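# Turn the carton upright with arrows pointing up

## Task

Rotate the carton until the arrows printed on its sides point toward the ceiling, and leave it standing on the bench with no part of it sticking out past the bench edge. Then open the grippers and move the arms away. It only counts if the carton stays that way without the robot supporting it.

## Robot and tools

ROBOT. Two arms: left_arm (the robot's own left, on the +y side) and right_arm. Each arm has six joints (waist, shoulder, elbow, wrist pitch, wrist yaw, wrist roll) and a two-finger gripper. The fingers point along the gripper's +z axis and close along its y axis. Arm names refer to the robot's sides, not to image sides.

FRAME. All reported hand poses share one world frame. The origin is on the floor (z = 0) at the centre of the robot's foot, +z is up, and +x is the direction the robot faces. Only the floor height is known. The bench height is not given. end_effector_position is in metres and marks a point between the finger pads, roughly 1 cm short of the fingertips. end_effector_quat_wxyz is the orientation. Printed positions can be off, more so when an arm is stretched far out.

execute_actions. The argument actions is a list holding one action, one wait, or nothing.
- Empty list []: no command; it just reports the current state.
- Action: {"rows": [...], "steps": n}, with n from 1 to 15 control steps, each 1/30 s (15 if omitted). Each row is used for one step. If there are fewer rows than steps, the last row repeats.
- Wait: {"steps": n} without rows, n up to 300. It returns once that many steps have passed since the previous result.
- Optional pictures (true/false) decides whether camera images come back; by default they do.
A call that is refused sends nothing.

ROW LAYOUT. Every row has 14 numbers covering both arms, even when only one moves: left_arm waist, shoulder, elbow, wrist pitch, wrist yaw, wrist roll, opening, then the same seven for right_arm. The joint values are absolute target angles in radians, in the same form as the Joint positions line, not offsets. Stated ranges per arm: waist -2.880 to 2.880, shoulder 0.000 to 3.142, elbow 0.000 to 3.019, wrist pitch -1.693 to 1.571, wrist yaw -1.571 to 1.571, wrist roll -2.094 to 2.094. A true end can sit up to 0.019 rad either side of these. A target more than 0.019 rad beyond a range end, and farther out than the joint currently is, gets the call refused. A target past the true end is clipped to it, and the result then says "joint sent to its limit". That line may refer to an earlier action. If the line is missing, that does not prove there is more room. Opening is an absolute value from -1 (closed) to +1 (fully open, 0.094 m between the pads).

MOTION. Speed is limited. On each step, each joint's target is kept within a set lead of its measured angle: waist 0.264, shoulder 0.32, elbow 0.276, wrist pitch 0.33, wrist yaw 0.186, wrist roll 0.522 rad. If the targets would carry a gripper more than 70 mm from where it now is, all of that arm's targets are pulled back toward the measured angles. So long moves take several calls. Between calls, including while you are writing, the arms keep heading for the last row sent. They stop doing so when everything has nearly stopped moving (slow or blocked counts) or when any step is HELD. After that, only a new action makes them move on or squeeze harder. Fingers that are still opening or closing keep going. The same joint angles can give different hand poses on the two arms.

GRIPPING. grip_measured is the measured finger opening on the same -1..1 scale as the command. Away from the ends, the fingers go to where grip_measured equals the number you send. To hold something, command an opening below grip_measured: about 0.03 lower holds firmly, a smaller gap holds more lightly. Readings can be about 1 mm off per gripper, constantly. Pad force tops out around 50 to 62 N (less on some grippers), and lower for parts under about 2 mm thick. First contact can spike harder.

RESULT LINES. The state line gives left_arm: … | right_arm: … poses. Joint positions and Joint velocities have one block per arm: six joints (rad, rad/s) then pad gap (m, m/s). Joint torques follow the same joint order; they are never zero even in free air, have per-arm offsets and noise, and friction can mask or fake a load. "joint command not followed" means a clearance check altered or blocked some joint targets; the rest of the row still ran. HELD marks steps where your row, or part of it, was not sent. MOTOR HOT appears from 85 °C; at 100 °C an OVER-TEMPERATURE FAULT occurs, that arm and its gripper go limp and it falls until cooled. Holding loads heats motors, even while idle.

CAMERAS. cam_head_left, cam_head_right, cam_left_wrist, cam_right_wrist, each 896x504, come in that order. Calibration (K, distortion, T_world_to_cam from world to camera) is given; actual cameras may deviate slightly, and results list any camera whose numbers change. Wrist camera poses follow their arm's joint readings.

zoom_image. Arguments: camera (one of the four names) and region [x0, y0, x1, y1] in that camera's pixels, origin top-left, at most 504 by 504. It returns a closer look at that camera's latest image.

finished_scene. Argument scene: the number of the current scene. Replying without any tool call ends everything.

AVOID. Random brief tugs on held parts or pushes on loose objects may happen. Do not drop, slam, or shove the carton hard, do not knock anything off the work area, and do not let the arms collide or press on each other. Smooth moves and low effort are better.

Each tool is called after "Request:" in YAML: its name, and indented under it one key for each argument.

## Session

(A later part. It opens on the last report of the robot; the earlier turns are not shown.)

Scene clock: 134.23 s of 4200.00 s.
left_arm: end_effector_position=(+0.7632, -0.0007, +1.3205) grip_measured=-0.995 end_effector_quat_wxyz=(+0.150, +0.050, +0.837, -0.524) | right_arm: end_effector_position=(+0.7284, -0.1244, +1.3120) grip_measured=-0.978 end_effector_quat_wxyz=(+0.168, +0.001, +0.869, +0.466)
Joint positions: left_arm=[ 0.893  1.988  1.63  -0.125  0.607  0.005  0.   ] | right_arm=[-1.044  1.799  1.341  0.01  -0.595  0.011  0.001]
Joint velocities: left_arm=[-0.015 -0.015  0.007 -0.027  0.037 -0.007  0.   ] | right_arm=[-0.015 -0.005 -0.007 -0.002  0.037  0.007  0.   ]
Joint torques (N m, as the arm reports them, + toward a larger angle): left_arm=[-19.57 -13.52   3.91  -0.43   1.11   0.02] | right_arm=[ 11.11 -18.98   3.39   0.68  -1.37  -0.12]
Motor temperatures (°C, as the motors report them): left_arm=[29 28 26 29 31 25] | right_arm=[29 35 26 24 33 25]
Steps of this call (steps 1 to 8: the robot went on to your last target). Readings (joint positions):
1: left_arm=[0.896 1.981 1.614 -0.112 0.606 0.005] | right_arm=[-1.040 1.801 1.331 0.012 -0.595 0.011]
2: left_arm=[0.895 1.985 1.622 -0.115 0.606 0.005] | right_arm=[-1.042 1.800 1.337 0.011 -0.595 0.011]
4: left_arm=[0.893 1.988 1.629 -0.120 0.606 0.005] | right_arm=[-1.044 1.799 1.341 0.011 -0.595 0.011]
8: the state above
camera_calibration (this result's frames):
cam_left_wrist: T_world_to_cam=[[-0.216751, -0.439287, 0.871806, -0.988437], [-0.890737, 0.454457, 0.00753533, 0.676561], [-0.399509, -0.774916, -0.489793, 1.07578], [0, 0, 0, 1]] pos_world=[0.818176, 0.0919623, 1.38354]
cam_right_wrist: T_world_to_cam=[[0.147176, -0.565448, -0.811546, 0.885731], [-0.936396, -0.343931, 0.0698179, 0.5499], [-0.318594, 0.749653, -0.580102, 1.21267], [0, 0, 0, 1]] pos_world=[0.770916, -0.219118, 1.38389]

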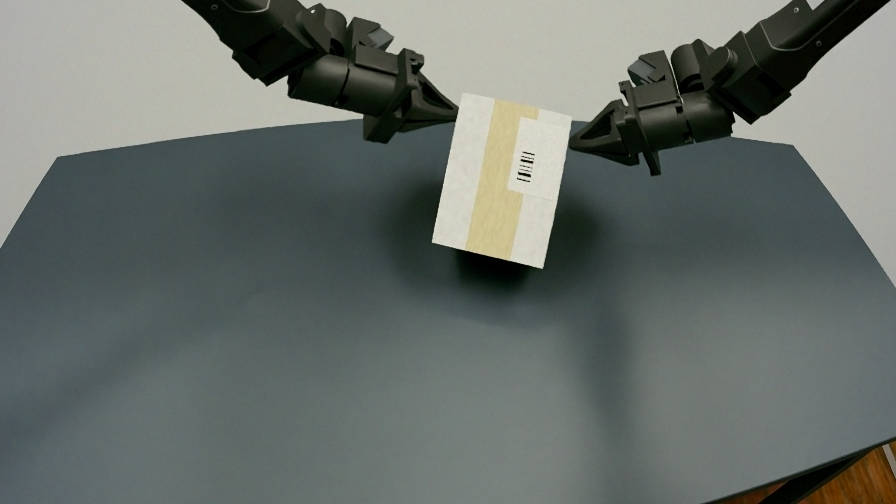

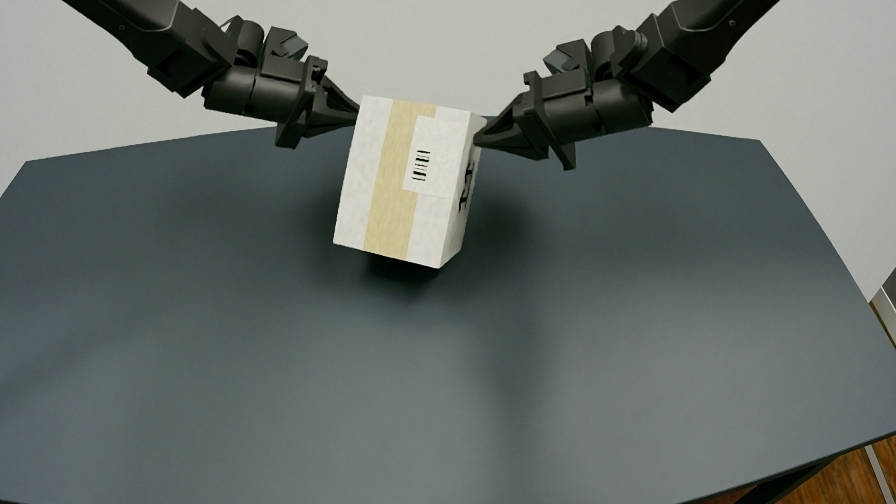

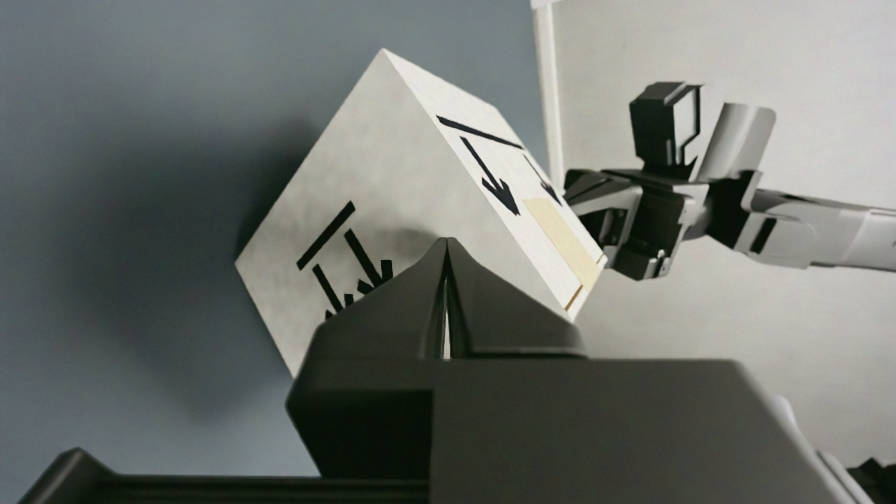

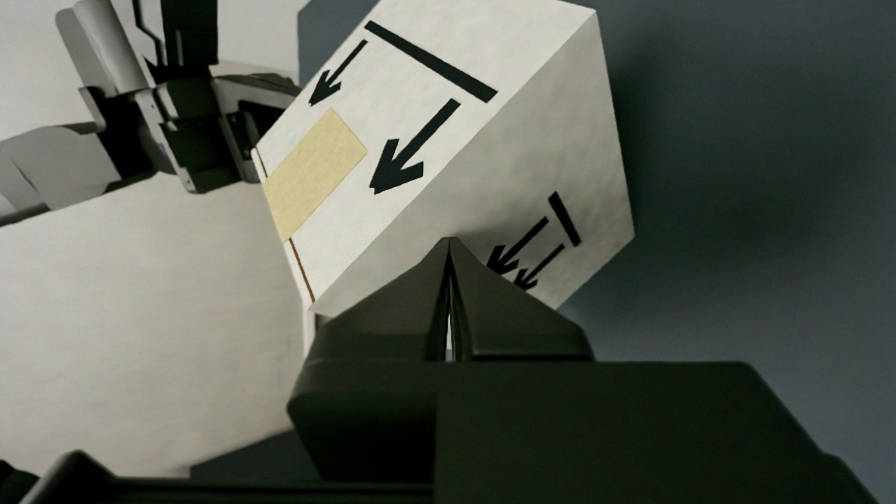

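Request:
execute_actions:
  actions:
    - {"rows":[[0.83,2.065,1.67,-0.17,0.62,0,-1,-1.01,1.825,1.395,-0.03,-0.61,0,-1],[0.83,2.065,1.67,-0.17,0.62,0,-1,-1.01,1.825,1.395,-0.03,-0.61,0,-1],[0.83,2.065,1.67,-0.17,0.62,0,-1,-1.01,1.825,1.395,-0.03,-0.61,0,-1],[0.83,2.083,1.713,-0.197,0.62,0,-1,-1.012,1.84,1.433,-0.064,-0.61,0,-1],[0.83,2.083,1.713,-0.197,0.62,0,-1,-1.012,1.84,1.433,-0.064,-0.61,0,-1],[0.83,2.083,1.713,-0.197,0.62,0,-1,-1.012,1.84,1.433,-0.064,-0.61,0,-1],[0.83,2.102,1.756,-0.225,0.62,0,-1,-1.015,1.854,1.472,-0.098,-0.61,0,-1],[0.83,2.102,1.756,-0.225,0.62,0,-1,-1.015,1.854,1.472,-0.098,-0.61,0,-1],[0.83,2.102,1.756,-0.225,0.62,0,-1,-1.015,1.854,1.472,-0.098,-0.61,0,-1],[0.83,2.12,1.798,-0.252,0.62,0,-1,-1.018,1.868,1.51,-0.132,-0.61,0,-1],[0.83,2.12,1.798,-0.252,0.62,0,-1,-1.018,1.868,1.51,-0.132,-0.61,0,-1],[0.83,2.12,1.798,-0.252,0.62,0,-1,-1.018,1.868,1.51,-0.132,-0.61,0,-1],[0.831,2.139,1.841,-0.28,0.62,0,-1,-1.021,1.883,1.549,-0.166,-0.61,0,-1]]}
  pictures: false

Request:
execute_actions:
  actions:
    - {"steps":8}

Scene clock: 147.77 s of 4200.00 s.
left_arm: end_effector_position=(+0.8058, -0.0070, +1.3155) grip_measured=-0.995 end_effector_quat_wxyz=(+0.148, +0.049, +0.838, -0.523) | right_arm: end_effector_position=(+0.7759, -0.1317, +1.3114) grip_measured=-0.978 end_effector_quat_wxyz=(+0.156, +0.005, +0.873, +0.461)
Joint positions: left_arm=[ 0.893  2.061  1.819 -0.246  0.606  0.005  0.   ] | right_arm=[-1.051  1.84   1.514 -0.148 -0.587  0.011  0.001]
Joint velocities: left_arm=[ 0.005  0.142  0.276 -0.144 -0.037  0.022 -0.   ] | right_arm=[-0.034  0.103  0.281 -0.183  0.007  0.007  0.   ]
Joint torques (N m, as the arm reports them, + toward a larger angle): left_arm=[-20.59 -15.47   4.5   -0.33   1.38   0.01] | right_arm=[ 12.13 -15.98   4.38   0.72  -1.68  -0.13]
Motor temperatures (°C, as the motors report them): left_arm=[29 28 27 29 31 25] | right_arm=[29 36 26 24 33 25]
Steps of this call (steps 1 to 30: the robot went on to your last target; steps 31 to 90: nothing new was sent; then 10.03 s passed at rest; steps 91 to 105: all 15 steps of this action). Readings (joint positions):
91: left_arm=[0.893 1.989 1.634 -0.131 0.608 0.005] | right_arm=[-1.044 1.799 1.344 0.003 -0.595 0.011]
92: left_arm=[0.893 1.991 1.641 -0.138 0.609 0.005] | right_arm=[-1.044 1.799 1.351 -0.008 -0.595 0.011]
94: left_arm=[0.893 1.998 1.659 -0.150 0.610 0.005] | right_arm=[-1.044 1.800 1.368 -0.028 -0.593 0.011]
98: left_arm=[0.893 2.021 1.721 -0.185 0.609 0.005] | right_arm=[-1.045 1.812 1.422 -0.074 -0.589 0.011]
105: the state above

Scene clock: 148.03 s of 4200.00 s.
left_arm: end_effector_position=(+0.8071, -0.0079, +1.3149) grip_measured=-0.995 end_effector_quat_wxyz=(+0.146, +0.049, +0.838, -0.524) | right_arm: end_effector_position=(+0.7803, -0.1331, +1.3113) grip_measured=-0.978 end_effector_quat_wxyz=(+0.157, +0.005, +0.874, +0.461)
Joint positions: left_arm=[ 0.893  2.067  1.83  -0.255  0.608  0.005  0.   ] | right_arm=[-1.052  1.844  1.528 -0.156 -0.587  0.011  0.001]
Joint velocities: left_arm=[-0.005 -0.005 -0.007  0.007 -0.051 -0.037 -0.   ] | right_arm=[ 0.005  0.005 -0.007  0.012 -0.007 -0.007 -0.   ]
Joint torques (N m, as the arm reports them, + toward a larger angle): left_arm=[-20.61 -15.13   5.21  -0.34   1.26   0.01] | right_arm=[ 12.47 -16.18   4.74   0.43  -1.68  -0.14]
Motor temperatures (°C, as the motors report them): left_arm=[29 28 27 29 31 25] | right_arm=[29 36 26 24 33 25]
Steps of this call (steps 1 to 8: the robot went on to your last target). Readings (joint positions):
1: left_arm=[0.893 2.065 1.827 -0.249 0.606 0.005] | right_arm=[-1.051 1.842 1.522 -0.152 -0.587 0.011]
2: left_arm=[0.893 2.067 1.830 -0.251 0.607 0.005] | right_arm=[-1.052 1.844 1.526 -0.154 -0.587 0.011]
4: left_arm=[0.893 2.067 1.830 -0.254 0.608 0.005] | right_arm=[-1.052 1.844 1.528 -0.156 -0.587 0.011]
8: the state above
camera_calibration (this result's frames):
cam_left_wrist: T_world_to_cam=[[-0.21253, -0.437999, 0.873492, -0.982833], [-0.888766, 0.458162, 0.013492, 0.709584], [-0.40611, -0.773462, -0.486652, 1.08619], [0, 0, 0, 1]] pos_world=[0.862888, 0.0845457, 1.37752]
cam_right_wrist: T_world_to_cam=[[0.127789, -0.574805, -0.808251, 0.882223], [-0.933657, -0.344646, 0.0974858, 0.557087], [-0.334595, 0.742171, -0.580713, 1.24757], [0, 0, 0, 1]] pos_world=[0.82482, -0.226803, 1.38323]

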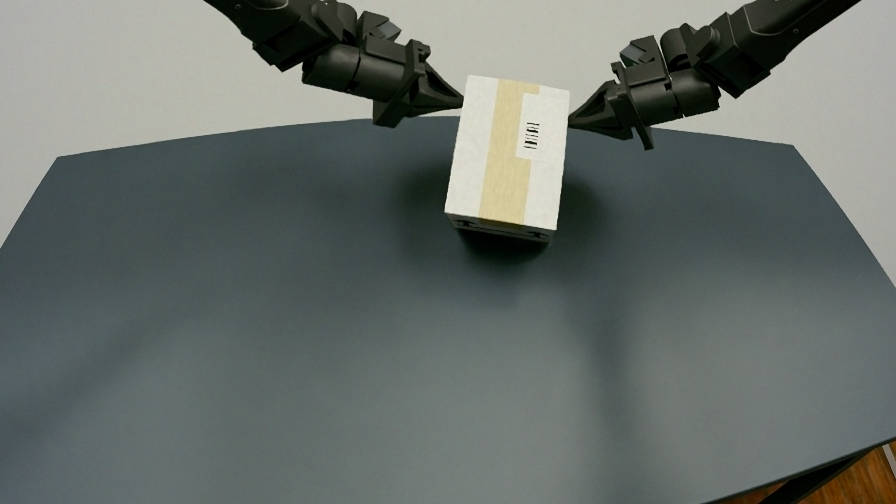

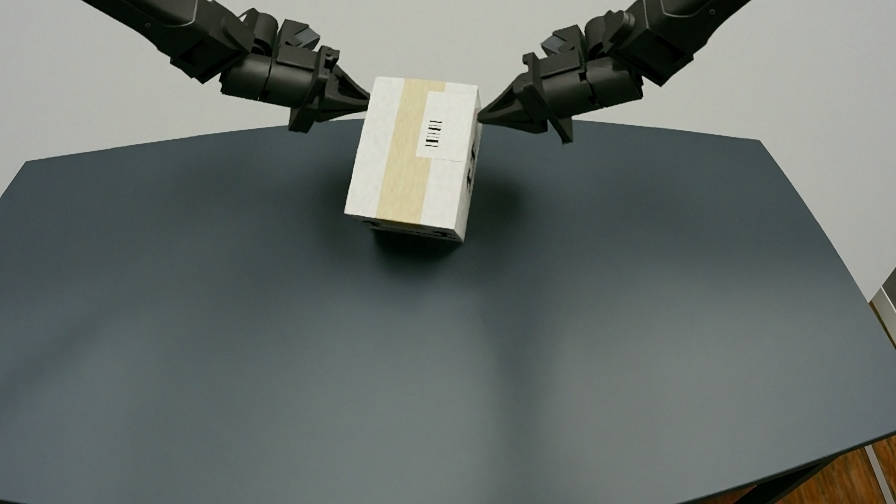

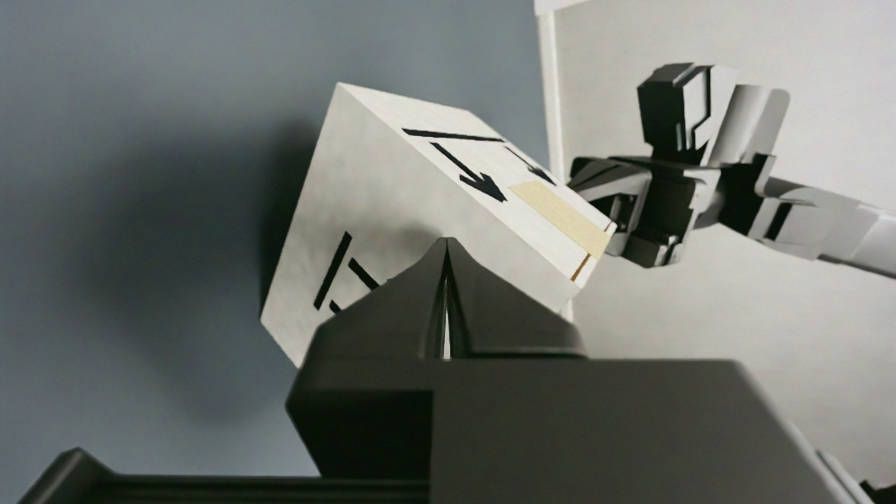

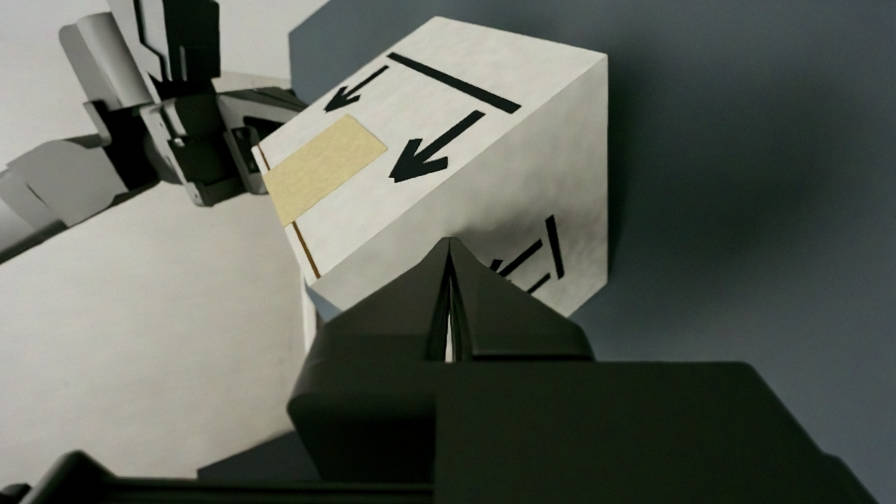

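V2.

Request:
execute_actions:
  actions:
    - {"rows":[[0.833,2.164,1.888,-0.3,0.62,0,-1,-1.026,1.902,1.582,-0.18,-0.61,0,-1],[0.833,2.164,1.888,-0.3,0.62,0,-1,-1.026,1.902,1.582,-0.18,-0.61,0,-1],[0.833,2.164,1.888,-0.3,0.62,0,-1,-1.026,1.902,1.582,-0.18,-0.61,0,-1],[0.835,2.189,1.936,-0.32,0.62,0,-1,-1.031,1.921,1.615,-0.194,-0.61,0,-1],[0.835,2.189,1.936,-0.32,0.62,0,-1,-1.031,1.921,1.615,-0.194,-0.61,0,-1],[0.835,2.189,1.936,-0.32,0.62,0,-1,-1.031,1.921,1.615,-0.194,-0.61,0,-1],[0.838,2.214,1.984,-0.34,0.62,0,-1,-1.035,1.94,1.647,-0.208,-0.61,0,-1],[0.838,2.214,1.984,-0.34,0.62,0,-1,-1.035,1.94,1.647,-0.208,-0.61,0,-1],[0.838,2.214,1.984,-0.34,0.62,0,-1,-1.035,1.94,1.647,-0.208,-0.61,0,-1],[0.841,2.239,2.032,-0.36,0.62,0,-1,-1.04,1.959,1.68,-0.222,-0.61,0,-1],[0.841,2.239,2.032,-0.36,0.62,0,-1,-1.04,1.959,1.68,-0.222,-0.61,0,-1],[0.841,2.239,2.032,-0.36,0.62,0,-1,-1.04,1.959,1.68,-0.222,-0.61,0,-1],[0.845,2.263,2.08,-0.38,0.62,0,-1,-1.045,1.978,1.713,-0.235,-0.61,0,-1]]}
  pictures: false

Request:
execute_actions:
  actions:
    - {"steps":8}

Scene clock: 155.87 s of 4200.00 s.
left_arm: end_effector_position=(+0.8457, -0.0205, +1.2979) grip_measured=-0.995 end_effector_quat_wxyz=(+0.153, +0.050, +0.837, -0.524) | right_arm: end_effector_position=(+0.8188, -0.1450, +1.2897) grip_measured=-0.978 end_effector_quat_wxyz=(+0.164, +0.011, +0.877, +0.452)
Joint positions: left_arm=[ 0.893  2.184  2.054 -0.348  0.608  0.005  0.   ] | right_arm=[-1.075  1.924  1.686 -0.219 -0.588  0.011  0.001]
Joint velocities: left_arm=[-0.005  0.181  0.325 -0.066 -0.066 -0.037  0.001] | right_arm=[-0.034  0.142  0.242 -0.046 -0.022 -0.007 -0.   ]
Joint torques (N m, as the arm reports them, + toward a larger angle): left_arm=[-20.21 -16.41   5.52  -0.52   1.3    0.03] | right_arm=[ 12.83 -16.96   4.66   0.45  -1.66  -0.12]
Motor temperatures (°C, as the motors report them): left_arm=[30 28 27 29 31 25] | right_arm=[30 36 26 24 34 25]
Steps of this call (steps 1 to 30: the robot went on to your last target; steps 31 to 90: nothing new was sent; then 4.33 s passed at rest; steps 91 to 105: all 15 steps of this action). Readings (joint positions):
91: left_arm=[0.893 2.069 1.836 -0.260 0.609 0.005] | right_arm=[-1.052 1.845 1.532 -0.161 -0.587 0.011]
92: left_arm=[0.893 2.075 1.849 -0.268 0.609 0.005] | right_arm=[-1.053 1.847 1.540 -0.166 -0.587 0.011]
94: left_arm=[0.893 2.088 1.876 -0.278 0.608 0.005] | right_arm=[-1.055 1.857 1.559 -0.174 -0.587 0.011]
98: left_arm=[0.893 2.124 1.944 -0.304 0.608 0.005] | right_arm=[-1.063 1.882 1.609 -0.191 -0.588 0.011]
105: the state above

Scene clock: 156.13 s of 4200.00 s.
left_arm: end_effector_position=(+0.8477, -0.0213, +1.2963) grip_measured=-0.995 end_effector_quat_wxyz=(+0.154, +0.050, +0.837, -0.523) | right_arm: end_effector_position=(+0.8206, -0.1456, +1.2882) grip_measured=-0.978 end_effector_quat_wxyz=(+0.165, +0.011, +0.877, +0.452)
Joint positions: left_arm=[ 0.893  2.192  2.067 -0.352  0.606  0.005  0.   ] | right_arm=[-1.076  1.929  1.695 -0.223 -0.588  0.011  0.001]
Joint velocities: left_arm=[-0.015 -0.005  0.007  0.002  0.051 -0.022 -0.   ] | right_arm=[-0.024 -0.005 -0.007 -0.012 -0.051  0.037  0.001]
Joint torques (N m, as the arm reports them, + toward a larger angle): left_arm=[-20.08 -15.96   6.09  -0.5    1.35   0.02] | right_arm=[ 12.7  -16.55   5.09   0.46  -1.64  -0.13]
Motor temperatures (°C, as the motors report them): left_arm=[30 28 27 29 31 25] | right_arm=[30 36 26 24 34 25]
Steps of this call (steps 1 to 8: the robot went on to your last target). Readings (joint positions):
1: left_arm=[0.893 2.189 2.062 -0.349 0.607 0.005] | right_arm=[-1.076 1.927 1.692 -0.220 -0.588 0.011]
2: left_arm=[0.893 2.191 2.066 -0.350 0.606 0.005] | right_arm=[-1.076 1.929 1.695 -0.221 -0.588 0.011]
4: left_arm=[0.893 2.192 2.067 -0.352 0.606 0.005] | right_arm=[-1.076 1.929 1.695 -0.222 -0.588 0.011]
8: the state above
camera_calibration (this result's frames):
cam_left_wrist: T_world_to_cam=[[-0.220316, -0.44055, 0.870274, -0.953137], [-0.892406, 0.451227, 0.00250132, 0.769301], [-0.393793, -0.776086, -0.492562, 1.08042], [0, 0, 0, 1]] pos_world=[0.902, 0.0714673, 1.35974]
cam_right_wrist: T_world_to_cam=[[0.120895, -0.590809, -0.797702, 0.840873], [-0.941268, -0.323455, 0.0969099, 0.60272], [-0.315276, 0.739136, -0.595214, 1.25929], [0, 0, 0, 1]] pos_world=[0.862688, -0.23904, 1.3619]

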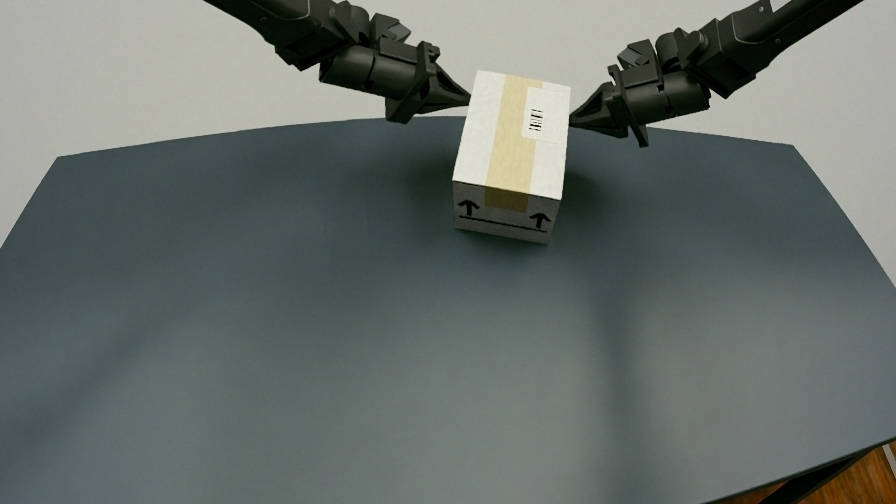

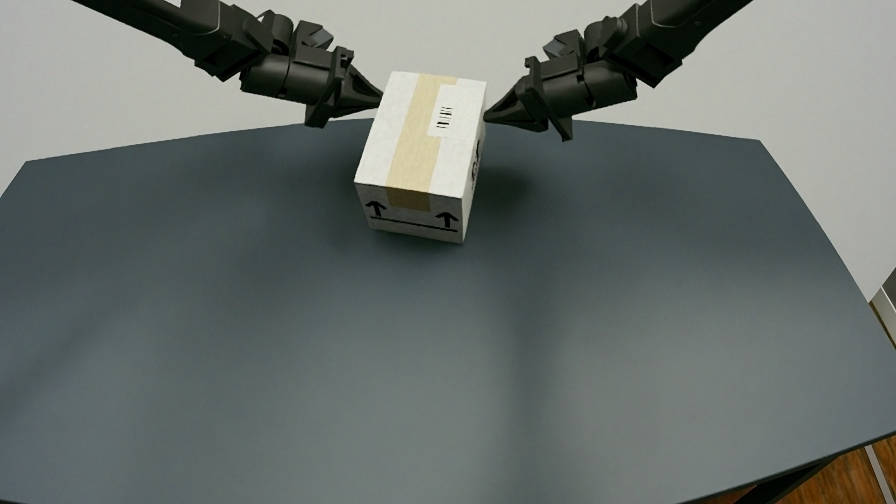

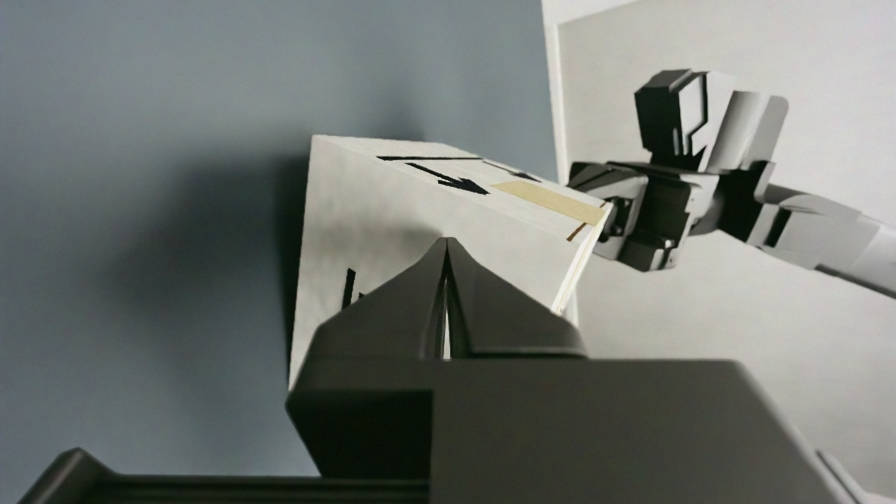

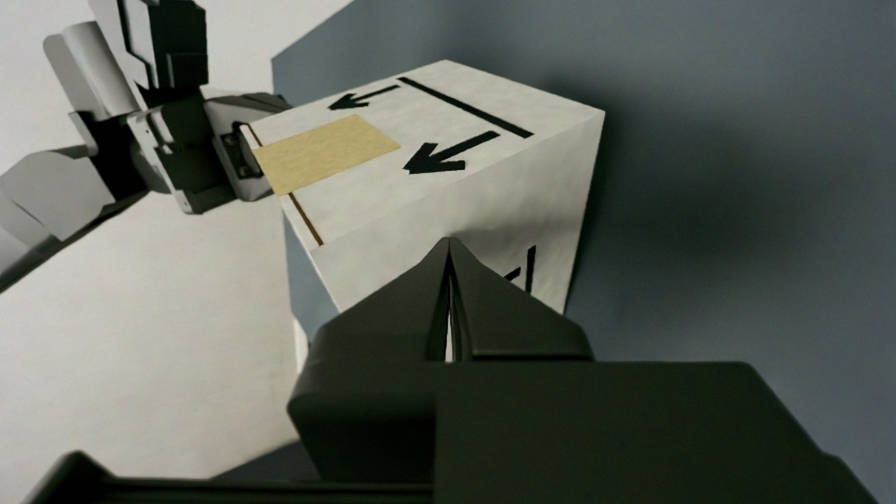

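Request:
execute_actions:
  actions:
    - {"rows":[[0.849,2.29,2.127,-0.38,0.62,0,-1,-1.048,2.0,1.745,-0.235,-0.61,0,-1],[0.849,2.29,2.127,-0.38,0.62,0,-1,-1.048,2.0,1.745,-0.235,-0.61,0,-1],[0.849,2.29,2.127,-0.38,0.62,0,-1,-1.048,2.0,1.745,-0.235,-0.61,0,-1],[0.853,2.318,2.174,-0.38,0.62,0,-1,-1.051,2.022,1.777,-0.235,-0.61,0,-1],[0.853,2.318,2.174,-0.38,0.62,0,-1,-1.051,2.022,1.777,-0.235,-0.61,0,-1],[0.853,2.318,2.174,-0.38,0.62,0,-1,-1.051,2.022,1.777,-0.235,-0.61,0,-1],[0.857,2.345,2.221,-0.38,0.62,0,-1,-1.054,2.045,1.808,-0.235,-0.61,0,-1],[0.857,2.345,2.221,-0.38,0.62,0,-1,-1.054,2.045,1.808,-0.235,-0.61,0,-1],[0.857,2.345,2.221,-0.38,0.62,0,-1,-1.054,2.045,1.808,-0.235,-0.61,0,-1],[0.862,2.373,2.268,-0.38,0.62,0,-1,-1.057,2.068,1.84,-0.235,-0.61,0,-1],[0.862,2.373,2.268,-0.38,0.62,0,-1,-1.057,2.068,1.84,-0.235,-0.61,0,-1],[0.862,2.373,2.268,-0.38,0.62,0,-1,-1.057,2.068,1.84,-0.235,-0.61,0,-1],[0.867,2.4,2.315,-0.38,0.62,0,-1,-1.06,2.09,1.872,-0.235,-0.61,0,-1]]}
  pictures: false

Request:
execute_actions:
  actions:
    - {"steps":10}

Scene clock: 163.33 s of 4200.00 s.
left_arm: end_effector_position=(+0.8812, -0.0294, +1.2672) grip_measured=-0.995 end_effector_quat_wxyz=(+0.187, +0.048, +0.835, -0.515) | right_arm: end_effector_position=(+0.8525, -0.1527, +1.2566) grip_measured=-0.978 end_effector_quat_wxyz=(+0.185, +0.015, +0.877, +0.442)
Joint positions: left_arm=[ 0.903  2.328  2.28  -0.362  0.6    0.005  0.   ] | right_arm=[-1.096  2.032  1.845 -0.228 -0.588  0.011  0.001]
Joint velocities: left_arm=[ 0.024  0.23   0.315  0.002  0.007 -0.095 -0.   ] | right_arm=[-0.034  0.171  0.232 -0.007  0.022  0.022 -0.003]
Joint torques (N m, as the arm reports them, + toward a larger angle): left_arm=[-19.62 -17.15   6.72   0.05   1.65   0.01] | right_arm=[ 13.91 -17.36   5.13   0.74  -1.6   -0.14]
Motor temperatures (°C, as the motors report them): left_arm=[30 28 28 29 31 25] | right_arm=[30 36 27 24 35 25]
Steps of this call (steps 1 to 30: the robot went on to your last target; steps 31 to 90: nothing new was sent; then 3.70 s passed at rest; steps 91 to 105: all 15 steps of this action). Readings (joint positions):
91: left_arm=[0.893 2.194 2.073 -0.354 0.606 0.005] | right_arm=[-1.076 1.931 1.699 -0.224 -0.588 0.011]
92: left_arm=[0.893 2.201 2.086 -0.357 0.604 0.005] | right_arm=[-1.077 1.935 1.707 -0.226 -0.588 0.011]
94: left_arm=[0.894 2.216 2.111 -0.359 0.603 0.005] | right_arm=[-1.080 1.948 1.725 -0.227 -0.588 0.011]
98: left_arm=[0.896 2.259 2.178 -0.360 0.600 0.005] | right_arm=[-1.087 1.978 1.771 -0.228 -0.588 0.011]
105: the state above

Scene clock: 163.67 s of 4200.00 s.
left_arm: end_effector_position=(+0.8810, -0.0289, +1.2622) grip_measured=-0.995 end_effector_quat_wxyz=(+0.187, +0.047, +0.836, -0.514) | right_arm: end_effector_position=(+0.8516, -0.1523, +1.2512) grip_measured=-0.978 end_effector_quat_wxyz=(+0.184, +0.015, +0.878, +0.442)
Joint positions: left_arm=[ 0.906  2.338  2.291 -0.362  0.6    0.005  0.   ] | right_arm=[-1.098  2.043  1.853 -0.228 -0.588  0.011  0.001]
Joint velocities: left_arm=[-0.015 -0.005  0.012 -0.017 -0.007  0.051 -0.001] | right_arm=[-0.015  0.005 -0.007  0.002 -0.007  0.081 -0.001]
Joint torques (N m, as the arm reports them, + toward a larger angle): left_arm=[-20.12 -17.27   7.43  -0.02   1.62   0.01] | right_arm=[ 13.5  -17.61   5.51   0.71  -1.61  -0.13]
Motor temperatures (°C, as the motors report them): left_arm=[30 28 28 29 31 25] | right_arm=[30 36 27 24 35 25]
Steps of this call (steps 1 to 10: the robot went on to your last target). Readings (joint positions):
1: left_arm=[0.904 2.333 2.288 -0.362 0.600 0.005] | right_arm=[-1.097 2.037 1.851 -0.228 -0.588 0.011]
2: left_arm=[0.904 2.336 2.291 -0.362 0.600 0.005] | right_arm=[-1.097 2.040 1.853 -0.228 -0.588 0.011]
4: left_arm=[0.906 2.338 2.291 -0.362 0.600 0.005] | right_arm=[-1.098 2.042 1.853 -0.228 -0.588 0.011]
8: left_arm=[0.906 2.338 2.291 -0.362 0.600 0.005] | right_arm=[-1.098 2.043 1.853 -0.228 -0.588 0.011]
10: the state above
camera_calibration (this result's frames):
cam_left_wrist: T_world_to_cam=[[-0.248693, -0.458283, 0.853304, -0.873524], [-0.909398, 0.413715, -0.0428485, 0.873576], [-0.333388, -0.786649, -0.519649, 1.0515], [0, 0, 0, 1]] pos_world=[0.927746, 0.0654323, 1.32923]
cam_right_wrist: T_world_to_cam=[[0.127927, -0.60816, -0.783439, 0.777182], [-0.952461, -0.29556, 0.0739076, 0.675869], [-0.276501, 0.73674, -0.617059, 1.24594], [0, 0, 0, 1]] pos_world=[0.888819, -0.24552, 1.32774]

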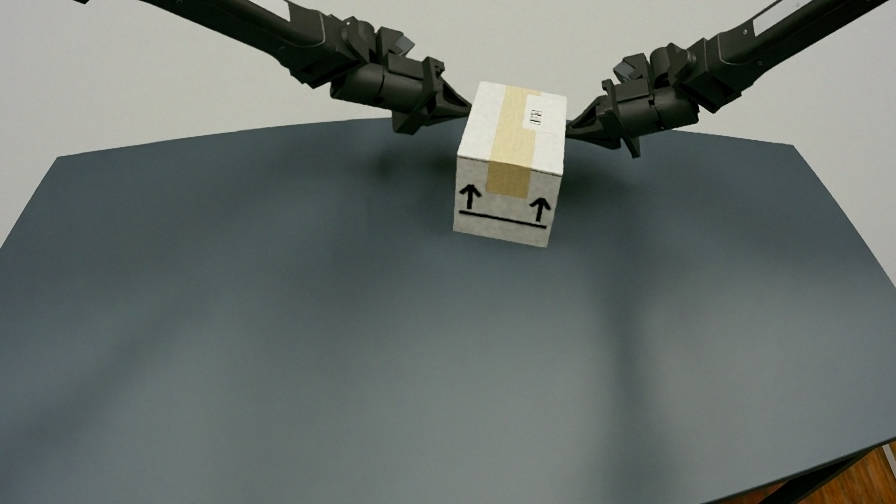

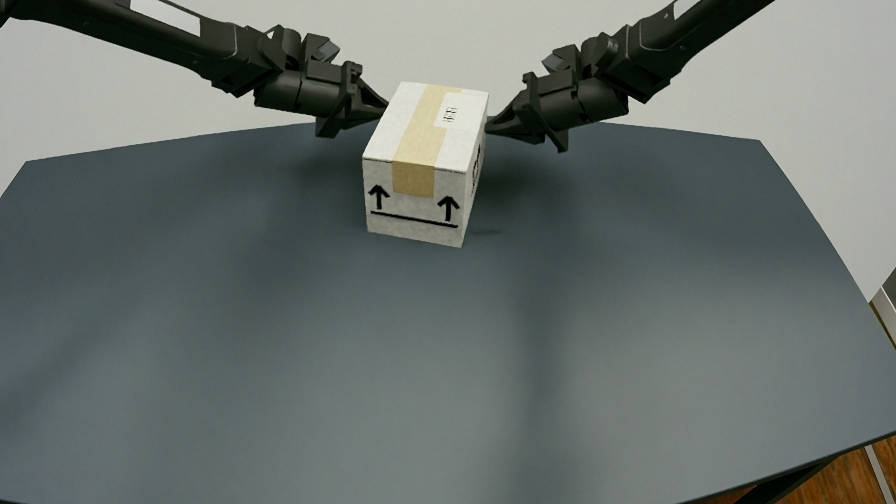

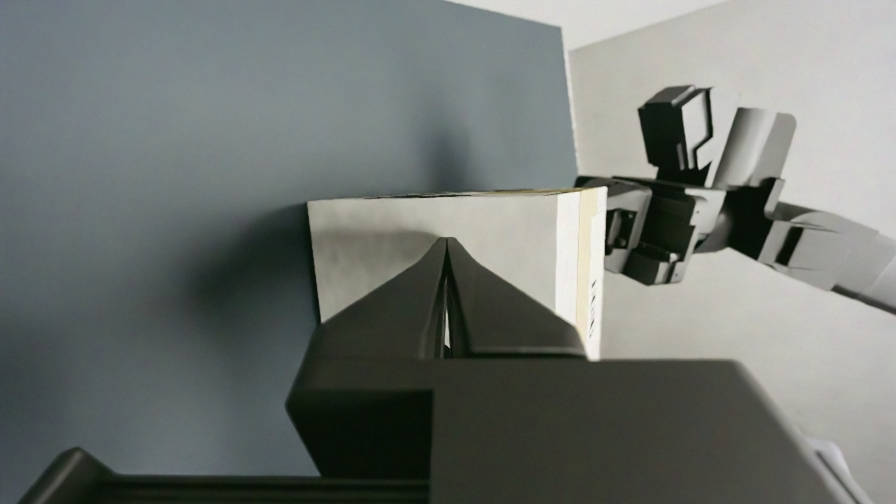

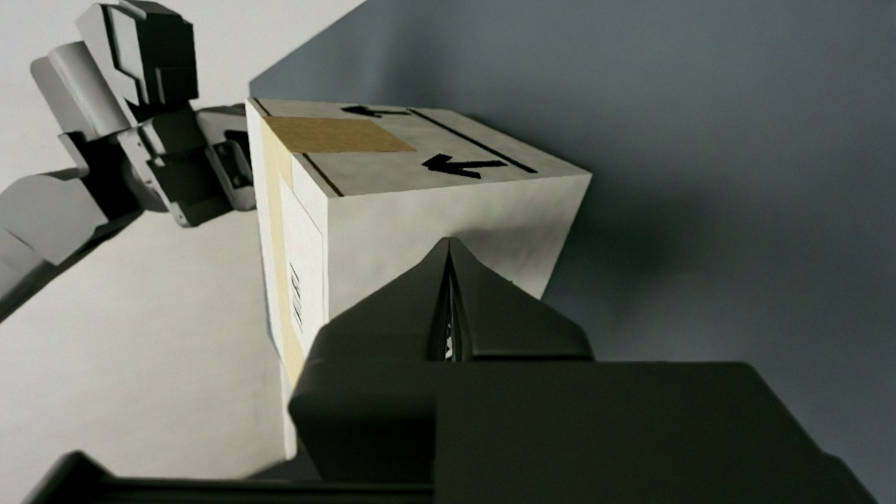

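A little lower still.

Request:
execute_actions:
  actions:
    - {"rows":[[0.873,2.42,2.34,-0.38,0.62,0,-1,-1.065,2.107,1.887,-0.235,-0.61,0,-1],[0.873,2.42,2.34,-0.38,0.62,0,-1,-1.065,2.107,1.887,-0.235,-0.61,0,-1],[0.873,2.42,2.34,-0.38,0.62,0,-1,-1.065,2.107,1.887,-0.235,-0.61,0,-1],[0.879,2.44,2.365,-0.38,0.62,0,-1,-1.07,2.124,1.903,-0.235,-0.61,0,-1],[0.879,2.44,2.365,-0.38,0.62,0,-1,-1.07,2.124,1.903,-0.235,-0.61,0,-1],[0.879,2.44,2.365,-0.38,0.62,0,-1,-1.07,2.124,1.903,-0.235,-0.61,0,-1],[0.885,2.46,2.39,-0.38,0.62,0,-1,-1.075,2.14,1.92,-0.235,-0.61,0,-1],[0.885,2.46,2.39,-0.38,0.62,0,-1,-1.075,2.14,1.92,-0.235,-0.61,0,-1],[0.885,2.46,2.39,-0.38,0.62,0,-1,-1.075,2.14,1.92,-0.235,-0.61,0,-1],[0.891,2.48,2.415,-0.38,0.62,0,-1,-1.08,2.157,1.935,-0.235,-0.61,0,-1]]}

Scene clock: 168.57 s of 4200.00 s.
left_arm: end_effector_position=(+0.8927, -0.0298, +1.2482) grip_measured=-0.995 end_effector_quat_wxyz=(+0.203, +0.047, +0.832, -0.514) | right_arm: end_effector_position=(+0.8602, -0.1527, +1.2370) grip_measured=-0.978 end_effector_quat_wxyz=(+0.191, +0.016, +0.876, +0.443)
Joint positions: left_arm=[ 0.915  2.403  2.39  -0.363  0.611  0.005  0.   ] | right_arm=[-1.106  2.089  1.912 -0.229 -0.6    0.011  0.001]
Joint velocities: left_arm=[-0.005  0.005 -0.002 -0.002 -0.051 -0.022  0.001] | right_arm=[-0.024  0.015  0.017 -0.002  0.007  0.022  0.   ]
Joint torques (N m, as the arm reports them, + toward a larger angle): left_arm=[-18.54 -16.5    7.91   0.17   1.08   0.01] | right_arm=[ 12.65 -15.89   5.85   0.7   -1.07  -0.12]
Motor temperatures (°C, as the motors report them): left_arm=[30 28 29 29 31 25] | right_arm=[30 36 27 24 35 25]
Steps of this call (steps 1 to 30: the robot went on to your last target; steps 31 to 90: nothing new was sent; then 1.40 s passed at rest; steps 91 to 105: all 15 steps of this action). Readings (joint positions):
91: left_arm=[0.906 2.340 2.294 -0.362 0.600 0.005] | right_arm=[-1.098 2.044 1.854 -0.228 -0.588 0.011]
92: left_arm=[0.906 2.344 2.301 -0.362 0.600 0.005] | right_arm=[-1.099 2.047 1.858 -0.228 -0.588 0.011]
94: left_arm=[0.907 2.354 2.315 -0.362 0.601 0.005] | right_arm=[-1.100 2.054 1.867 -0.228 -0.588 0.011]
98: left_arm=[0.911 2.381 2.353 -0.362 0.601 0.005] | right_arm=[-1.103 2.075 1.893 -0.228 -0.588 0.011]
105: the state above
camera_calibration (this result's frames):
cam_left_wrist: T_world_to_cam=[[-0.264587, -0.457323, 0.849029, -0.839567], [-0.914688, 0.397928, -0.0707074, 0.923025], [-0.305516, -0.795304, -0.523594, 1.02726], [0, 0, 0, 1]] pos_world=[0.935987, 0.0657343, 1.31595]
cam_right_wrist: T_world_to_cam=[[0.134057, -0.605194, -0.784709, 0.761458], [-0.954918, -0.290547, 0.0609455, 0.703898], [-0.264879, 0.741163, -0.616861, 1.23031], [0, 0, 0, 1]] pos_world=[0.89597, -0.246516, 1.31355]

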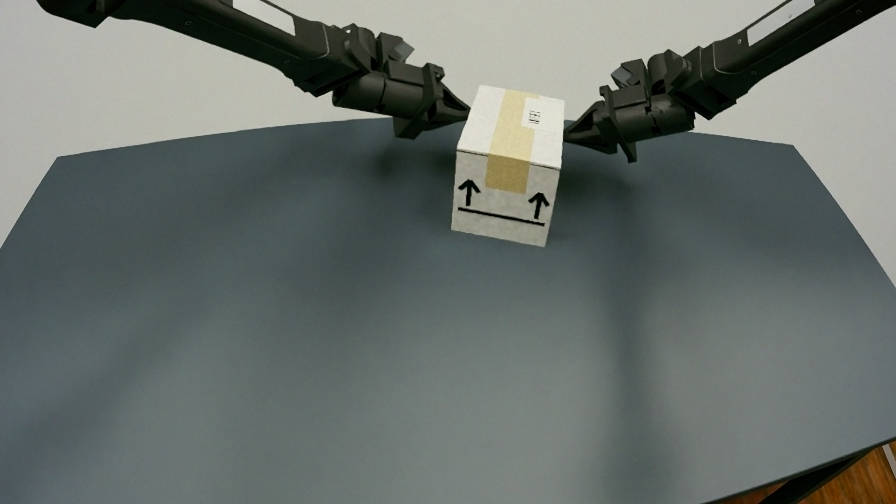

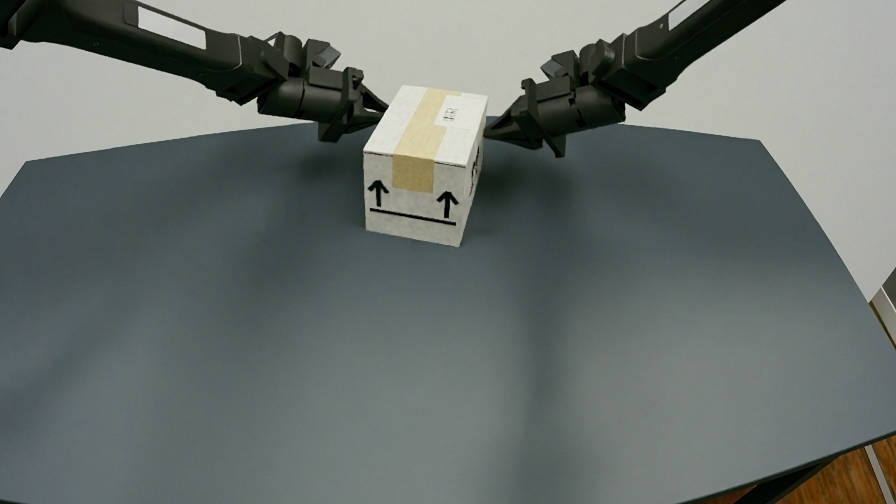

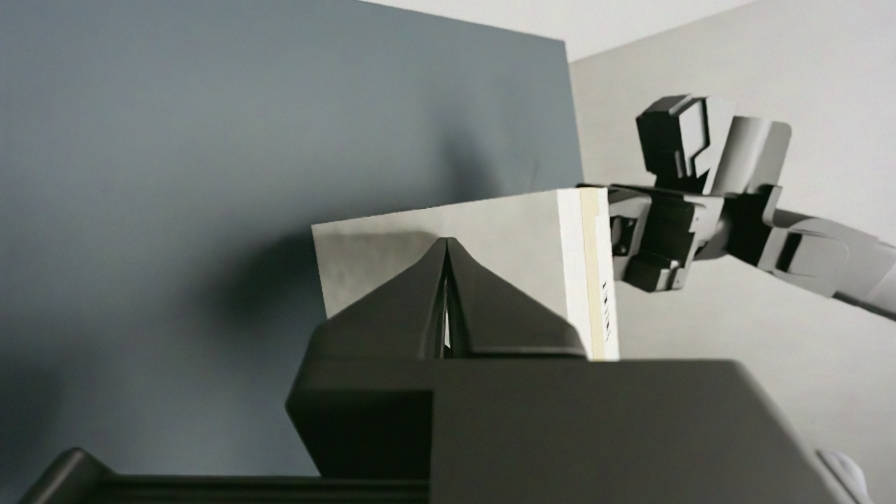

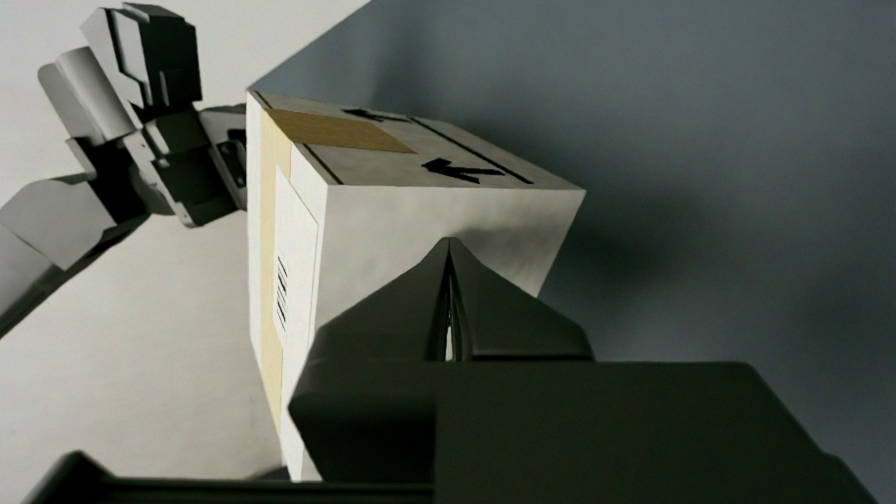

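Down. Release.

Request:
execute_actions:
  actions:
    - {"rows":[[0.94,2.4,2.39,-0.37,0.61,0,-1,-1.13,2.085,1.91,-0.23,-0.6,0,-1],[0.94,2.4,2.39,-0.37,0.61,0,-1,-1.13,2.085,1.91,-0.23,-0.6,0,-1],[0.94,2.4,2.39,-0.37,0.61,0,-1,-1.13,2.085,1.91,-0.23,-0.6,0,-1],[0.94,2.4,2.39,-0.37,0.61,0,-1,-1.13,2.085,1.91,-0.23,-0.6,0,-1],[0.96,2.33,2.3,-0.37,0.61,0,-1,-1.155,2.03,1.85,-0.23,-0.6,0,-1],[0.96,2.33,2.3,-0.37,0.61,0,-1,-1.155,2.03,1.85,-0.23,-0.6,0,-1],[0.96,2.33,2.3,-0.37,0.61,0,-1,-1.155,2.03,1.85,-0.23,-0.6,0,-1],[0.96,2.33,2.3,-0.37,0.61,0,-1,-1.155,2.03,1.85,-0.23,-0.6,0,-1],[0.99,2.22,2.17,-0.37,0.61,0,-1,-1.19,1.95,1.77,-0.23,-0.6,0,-1],[0.99,2.22,2.17,-0.37,0.61,0,-1,-1.19,1.95,1.77,-0.23,-0.6,0,-1],[0.99,2.22,2.17,-0.37,0.61,0,-1,-1.19,1.95,1.77,-0.23,-0.6,0,-1],[1.03,2.1,2.03,-0.37,0.61,0,-1,-1.23,1.86,1.68,-0.23,-0.6,0,-1]]}
  pictures: false

Request:
execute_actions:
  actions:
    - {"rows":[[1.25,1.75,1.65,-0.37,0.61,0,-1,-1.4,1.6,1.45,-0.23,-0.6,0,-1]]}

Scene clock: 174.53 s of 4200.00 s.
left_arm: end_effector_position=(+0.8476, +0.0272, +1.2484) grip_measured=-0.995 end_effector_quat_wxyz=(+0.145, +0.027, +0.854, -0.499) | right_arm: end_effector_position=(+0.8204, -0.2161, +1.2604) grip_measured=-0.978 end_effector_quat_wxyz=(+0.166, +0.039, +0.891, +0.421)
Joint positions: left_arm=[ 0.968  2.221  2.084 -0.362  0.609  0.005  0.   ] | right_arm=[-1.175  1.924  1.692 -0.227 -0.6    0.011  0.001]
Joint velocities: left_arm=[ 0.269 -0.562 -0.613 -0.007  0.022  0.007 -0.   ] | right_arm=[-0.386 -0.601 -0.432 -0.007  0.007  0.022 -0.001]
Joint torques (N m, as the arm reports them, + toward a larger angle): left_arm=[-11.21 -24.63   5.16   0.42   0.69   0.03] | right_arm=[  6.34 -22.99   4.81   0.78  -0.64  -0.13]
Motor temperatures (°C, as the motors report them): left_arm=[30 29 29 29 31 25] | right_arm=[30 36 27 24 34 25]
Steps of this call (steps 1 to 15: the robot went on to your last target; steps 16 to 90: nothing new was sent; then 2.47 s passed at rest; steps 91 to 105: all 15 steps of this action). Readings (joint positions):
91: left_arm=[0.918 2.403 2.390 -0.363 0.611 0.005] | right_arm=[-1.108 2.089 1.912 -0.229 -0.600 0.011]
92: left_arm=[0.918 2.403 2.390 -0.363 0.611 0.005] | right_arm=[-1.109 2.089 1.912 -0.229 -0.600 0.011]
94: left_arm=[0.919 2.403 2.390 -0.363 0.611 0.005] | right_arm=[-1.109 2.089 1.912 -0.229 -0.600 0.011]
98: left_arm=[0.925 2.369 2.318 -0.362 0.610 0.005] | right_arm=[-1.114 2.058 1.856 -0.227 -0.600 0.011]
105: the state above

Scene clock: 175.03 s of 4200.00 s.
left_arm: end_effector_position=(+0.8211, +0.2529, +1.2908) grip_measured=-0.995 end_effector_quat_wxyz=(+0.140, -0.048, +0.898, -0.414) | right_arm: end_effector_position=(+0.8061, -0.4200, +1.3578) grip_measured=-0.978 end_effector_quat_wxyz=(+0.224, +0.096, +0.917, +0.315)
Joint positions: left_arm=[ 1.212  1.843  1.685 -0.362  0.609  0.005  0.   ] | right_arm=[-1.42   1.575  1.457 -0.227 -0.6    0.011  0.001]
Joint velocities: left_arm=[ 0.532 -0.786 -0.515 -0.017  0.037 -0.051  0.001] | right_arm=[-0.005 -0.063 -0.012  0.002 -0.007 -0.066  0.001]
Joint torques (N m, as the arm reports them, + toward a larger angle): left_arm=[ -7.39 -24.17   4.39   0.31   0.67   0.  ] | right_arm=[  5.58 -18.06   4.     0.96  -0.55  -0.11]
Motor temperatures (°C, as the motors report them): left_arm=[30 29 29 29 31 25] | right_arm=[30 36 27 24 34 25]
Steps of this call (steps 1 to 15: all 15 steps of this action). Readings (joint positions):
1: left_arm=[0.979 2.202 2.061 -0.362 0.609 0.005] | right_arm=[-1.189 1.901 1.672 -0.227 -0.600 0.011]
2: left_arm=[0.989 2.180 2.037 -0.362 0.609 0.005] | right_arm=[-1.204 1.872 1.644 -0.227 -0.600 0.011]
4: left_arm=[1.016 2.135 1.984 -0.362 0.609 0.005] | right_arm=[-1.239 1.810 1.586 -0.227 -0.600 0.011]
8: left_arm=[1.082 2.032 1.862 -0.362 0.609 0.005] | right_arm=[-1.323 1.688 1.491 -0.227 -0.600 0.011]
15: the state above
camera_calibration (this result's frames):
cam_left_wrist: T_world_to_cam=[[-0.007308, -0.643401, 0.765495, -0.821751], [-0.945894, 0.252784, 0.203435, 0.45649], [-0.324395, -0.72259, -0.610436, 1.36174], [0, 0, 0, 1]] pos_world=[0.867526, 0.339869, 1.36743]
cam_right_wrist: T_world_to_cam=[[-0.0415286, -0.780531, -0.623736, 0.551127], [-0.989625, -0.0538061, 0.133222, 0.596467], [-0.137544, 0.622797, -0.770198, 1.54446], [0, 0, 0, 1]] pos_world=[0.825598, -0.499621, 1.45384]

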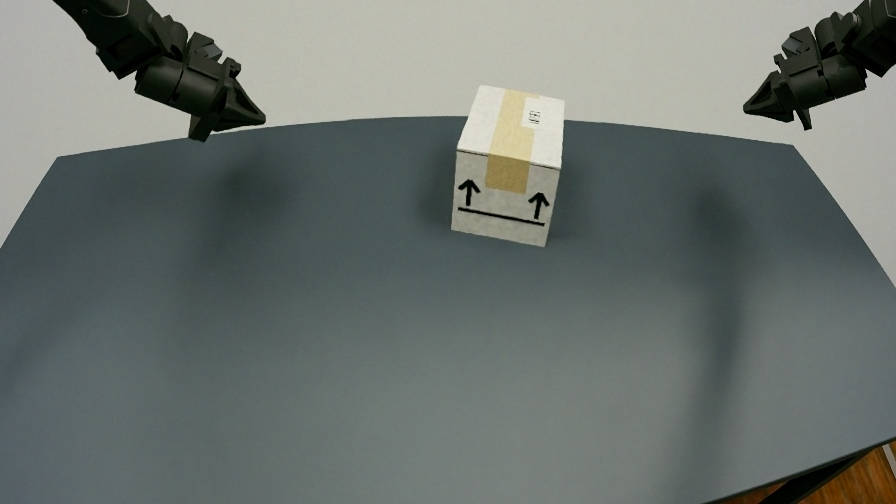

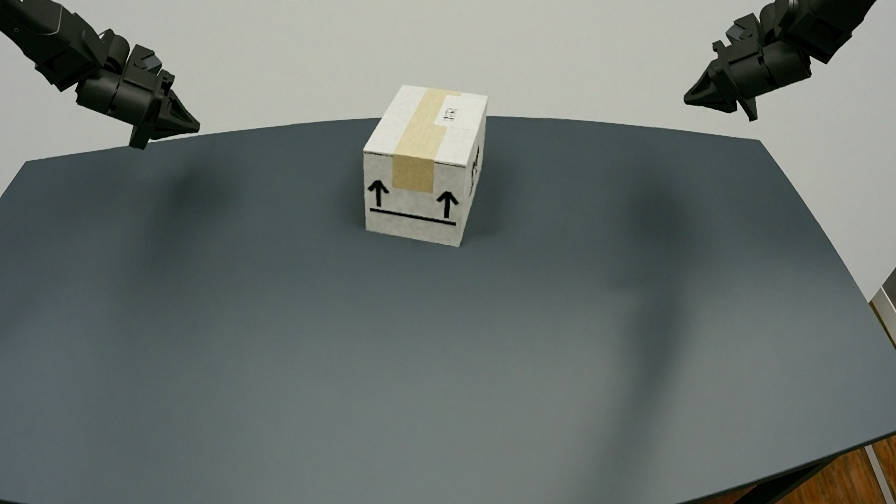

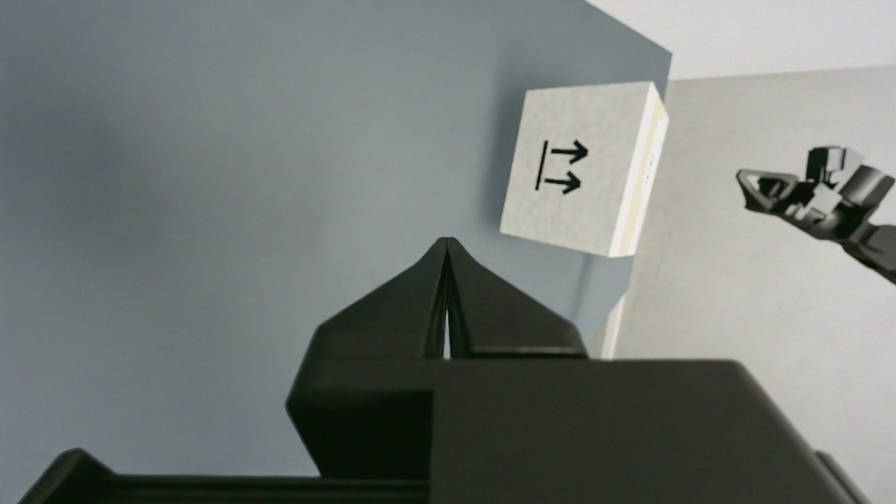

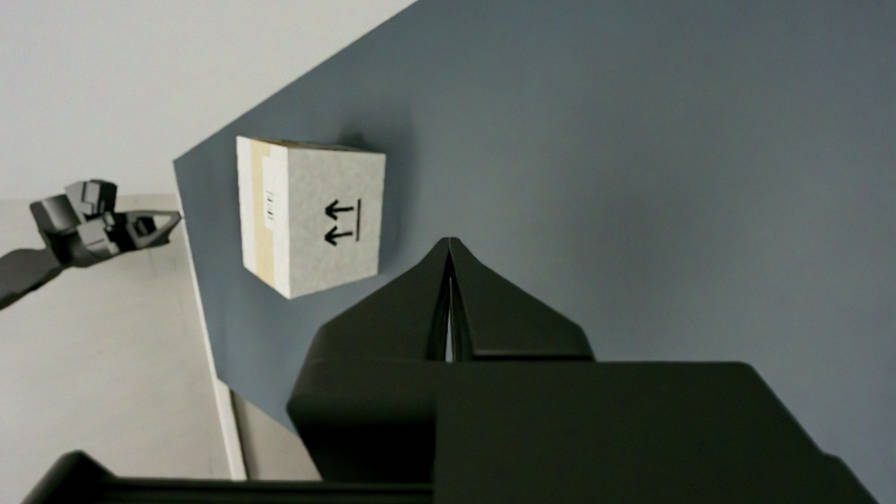

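Request:
finished_scene:
  scene: 1

The scene is finished: the task was done.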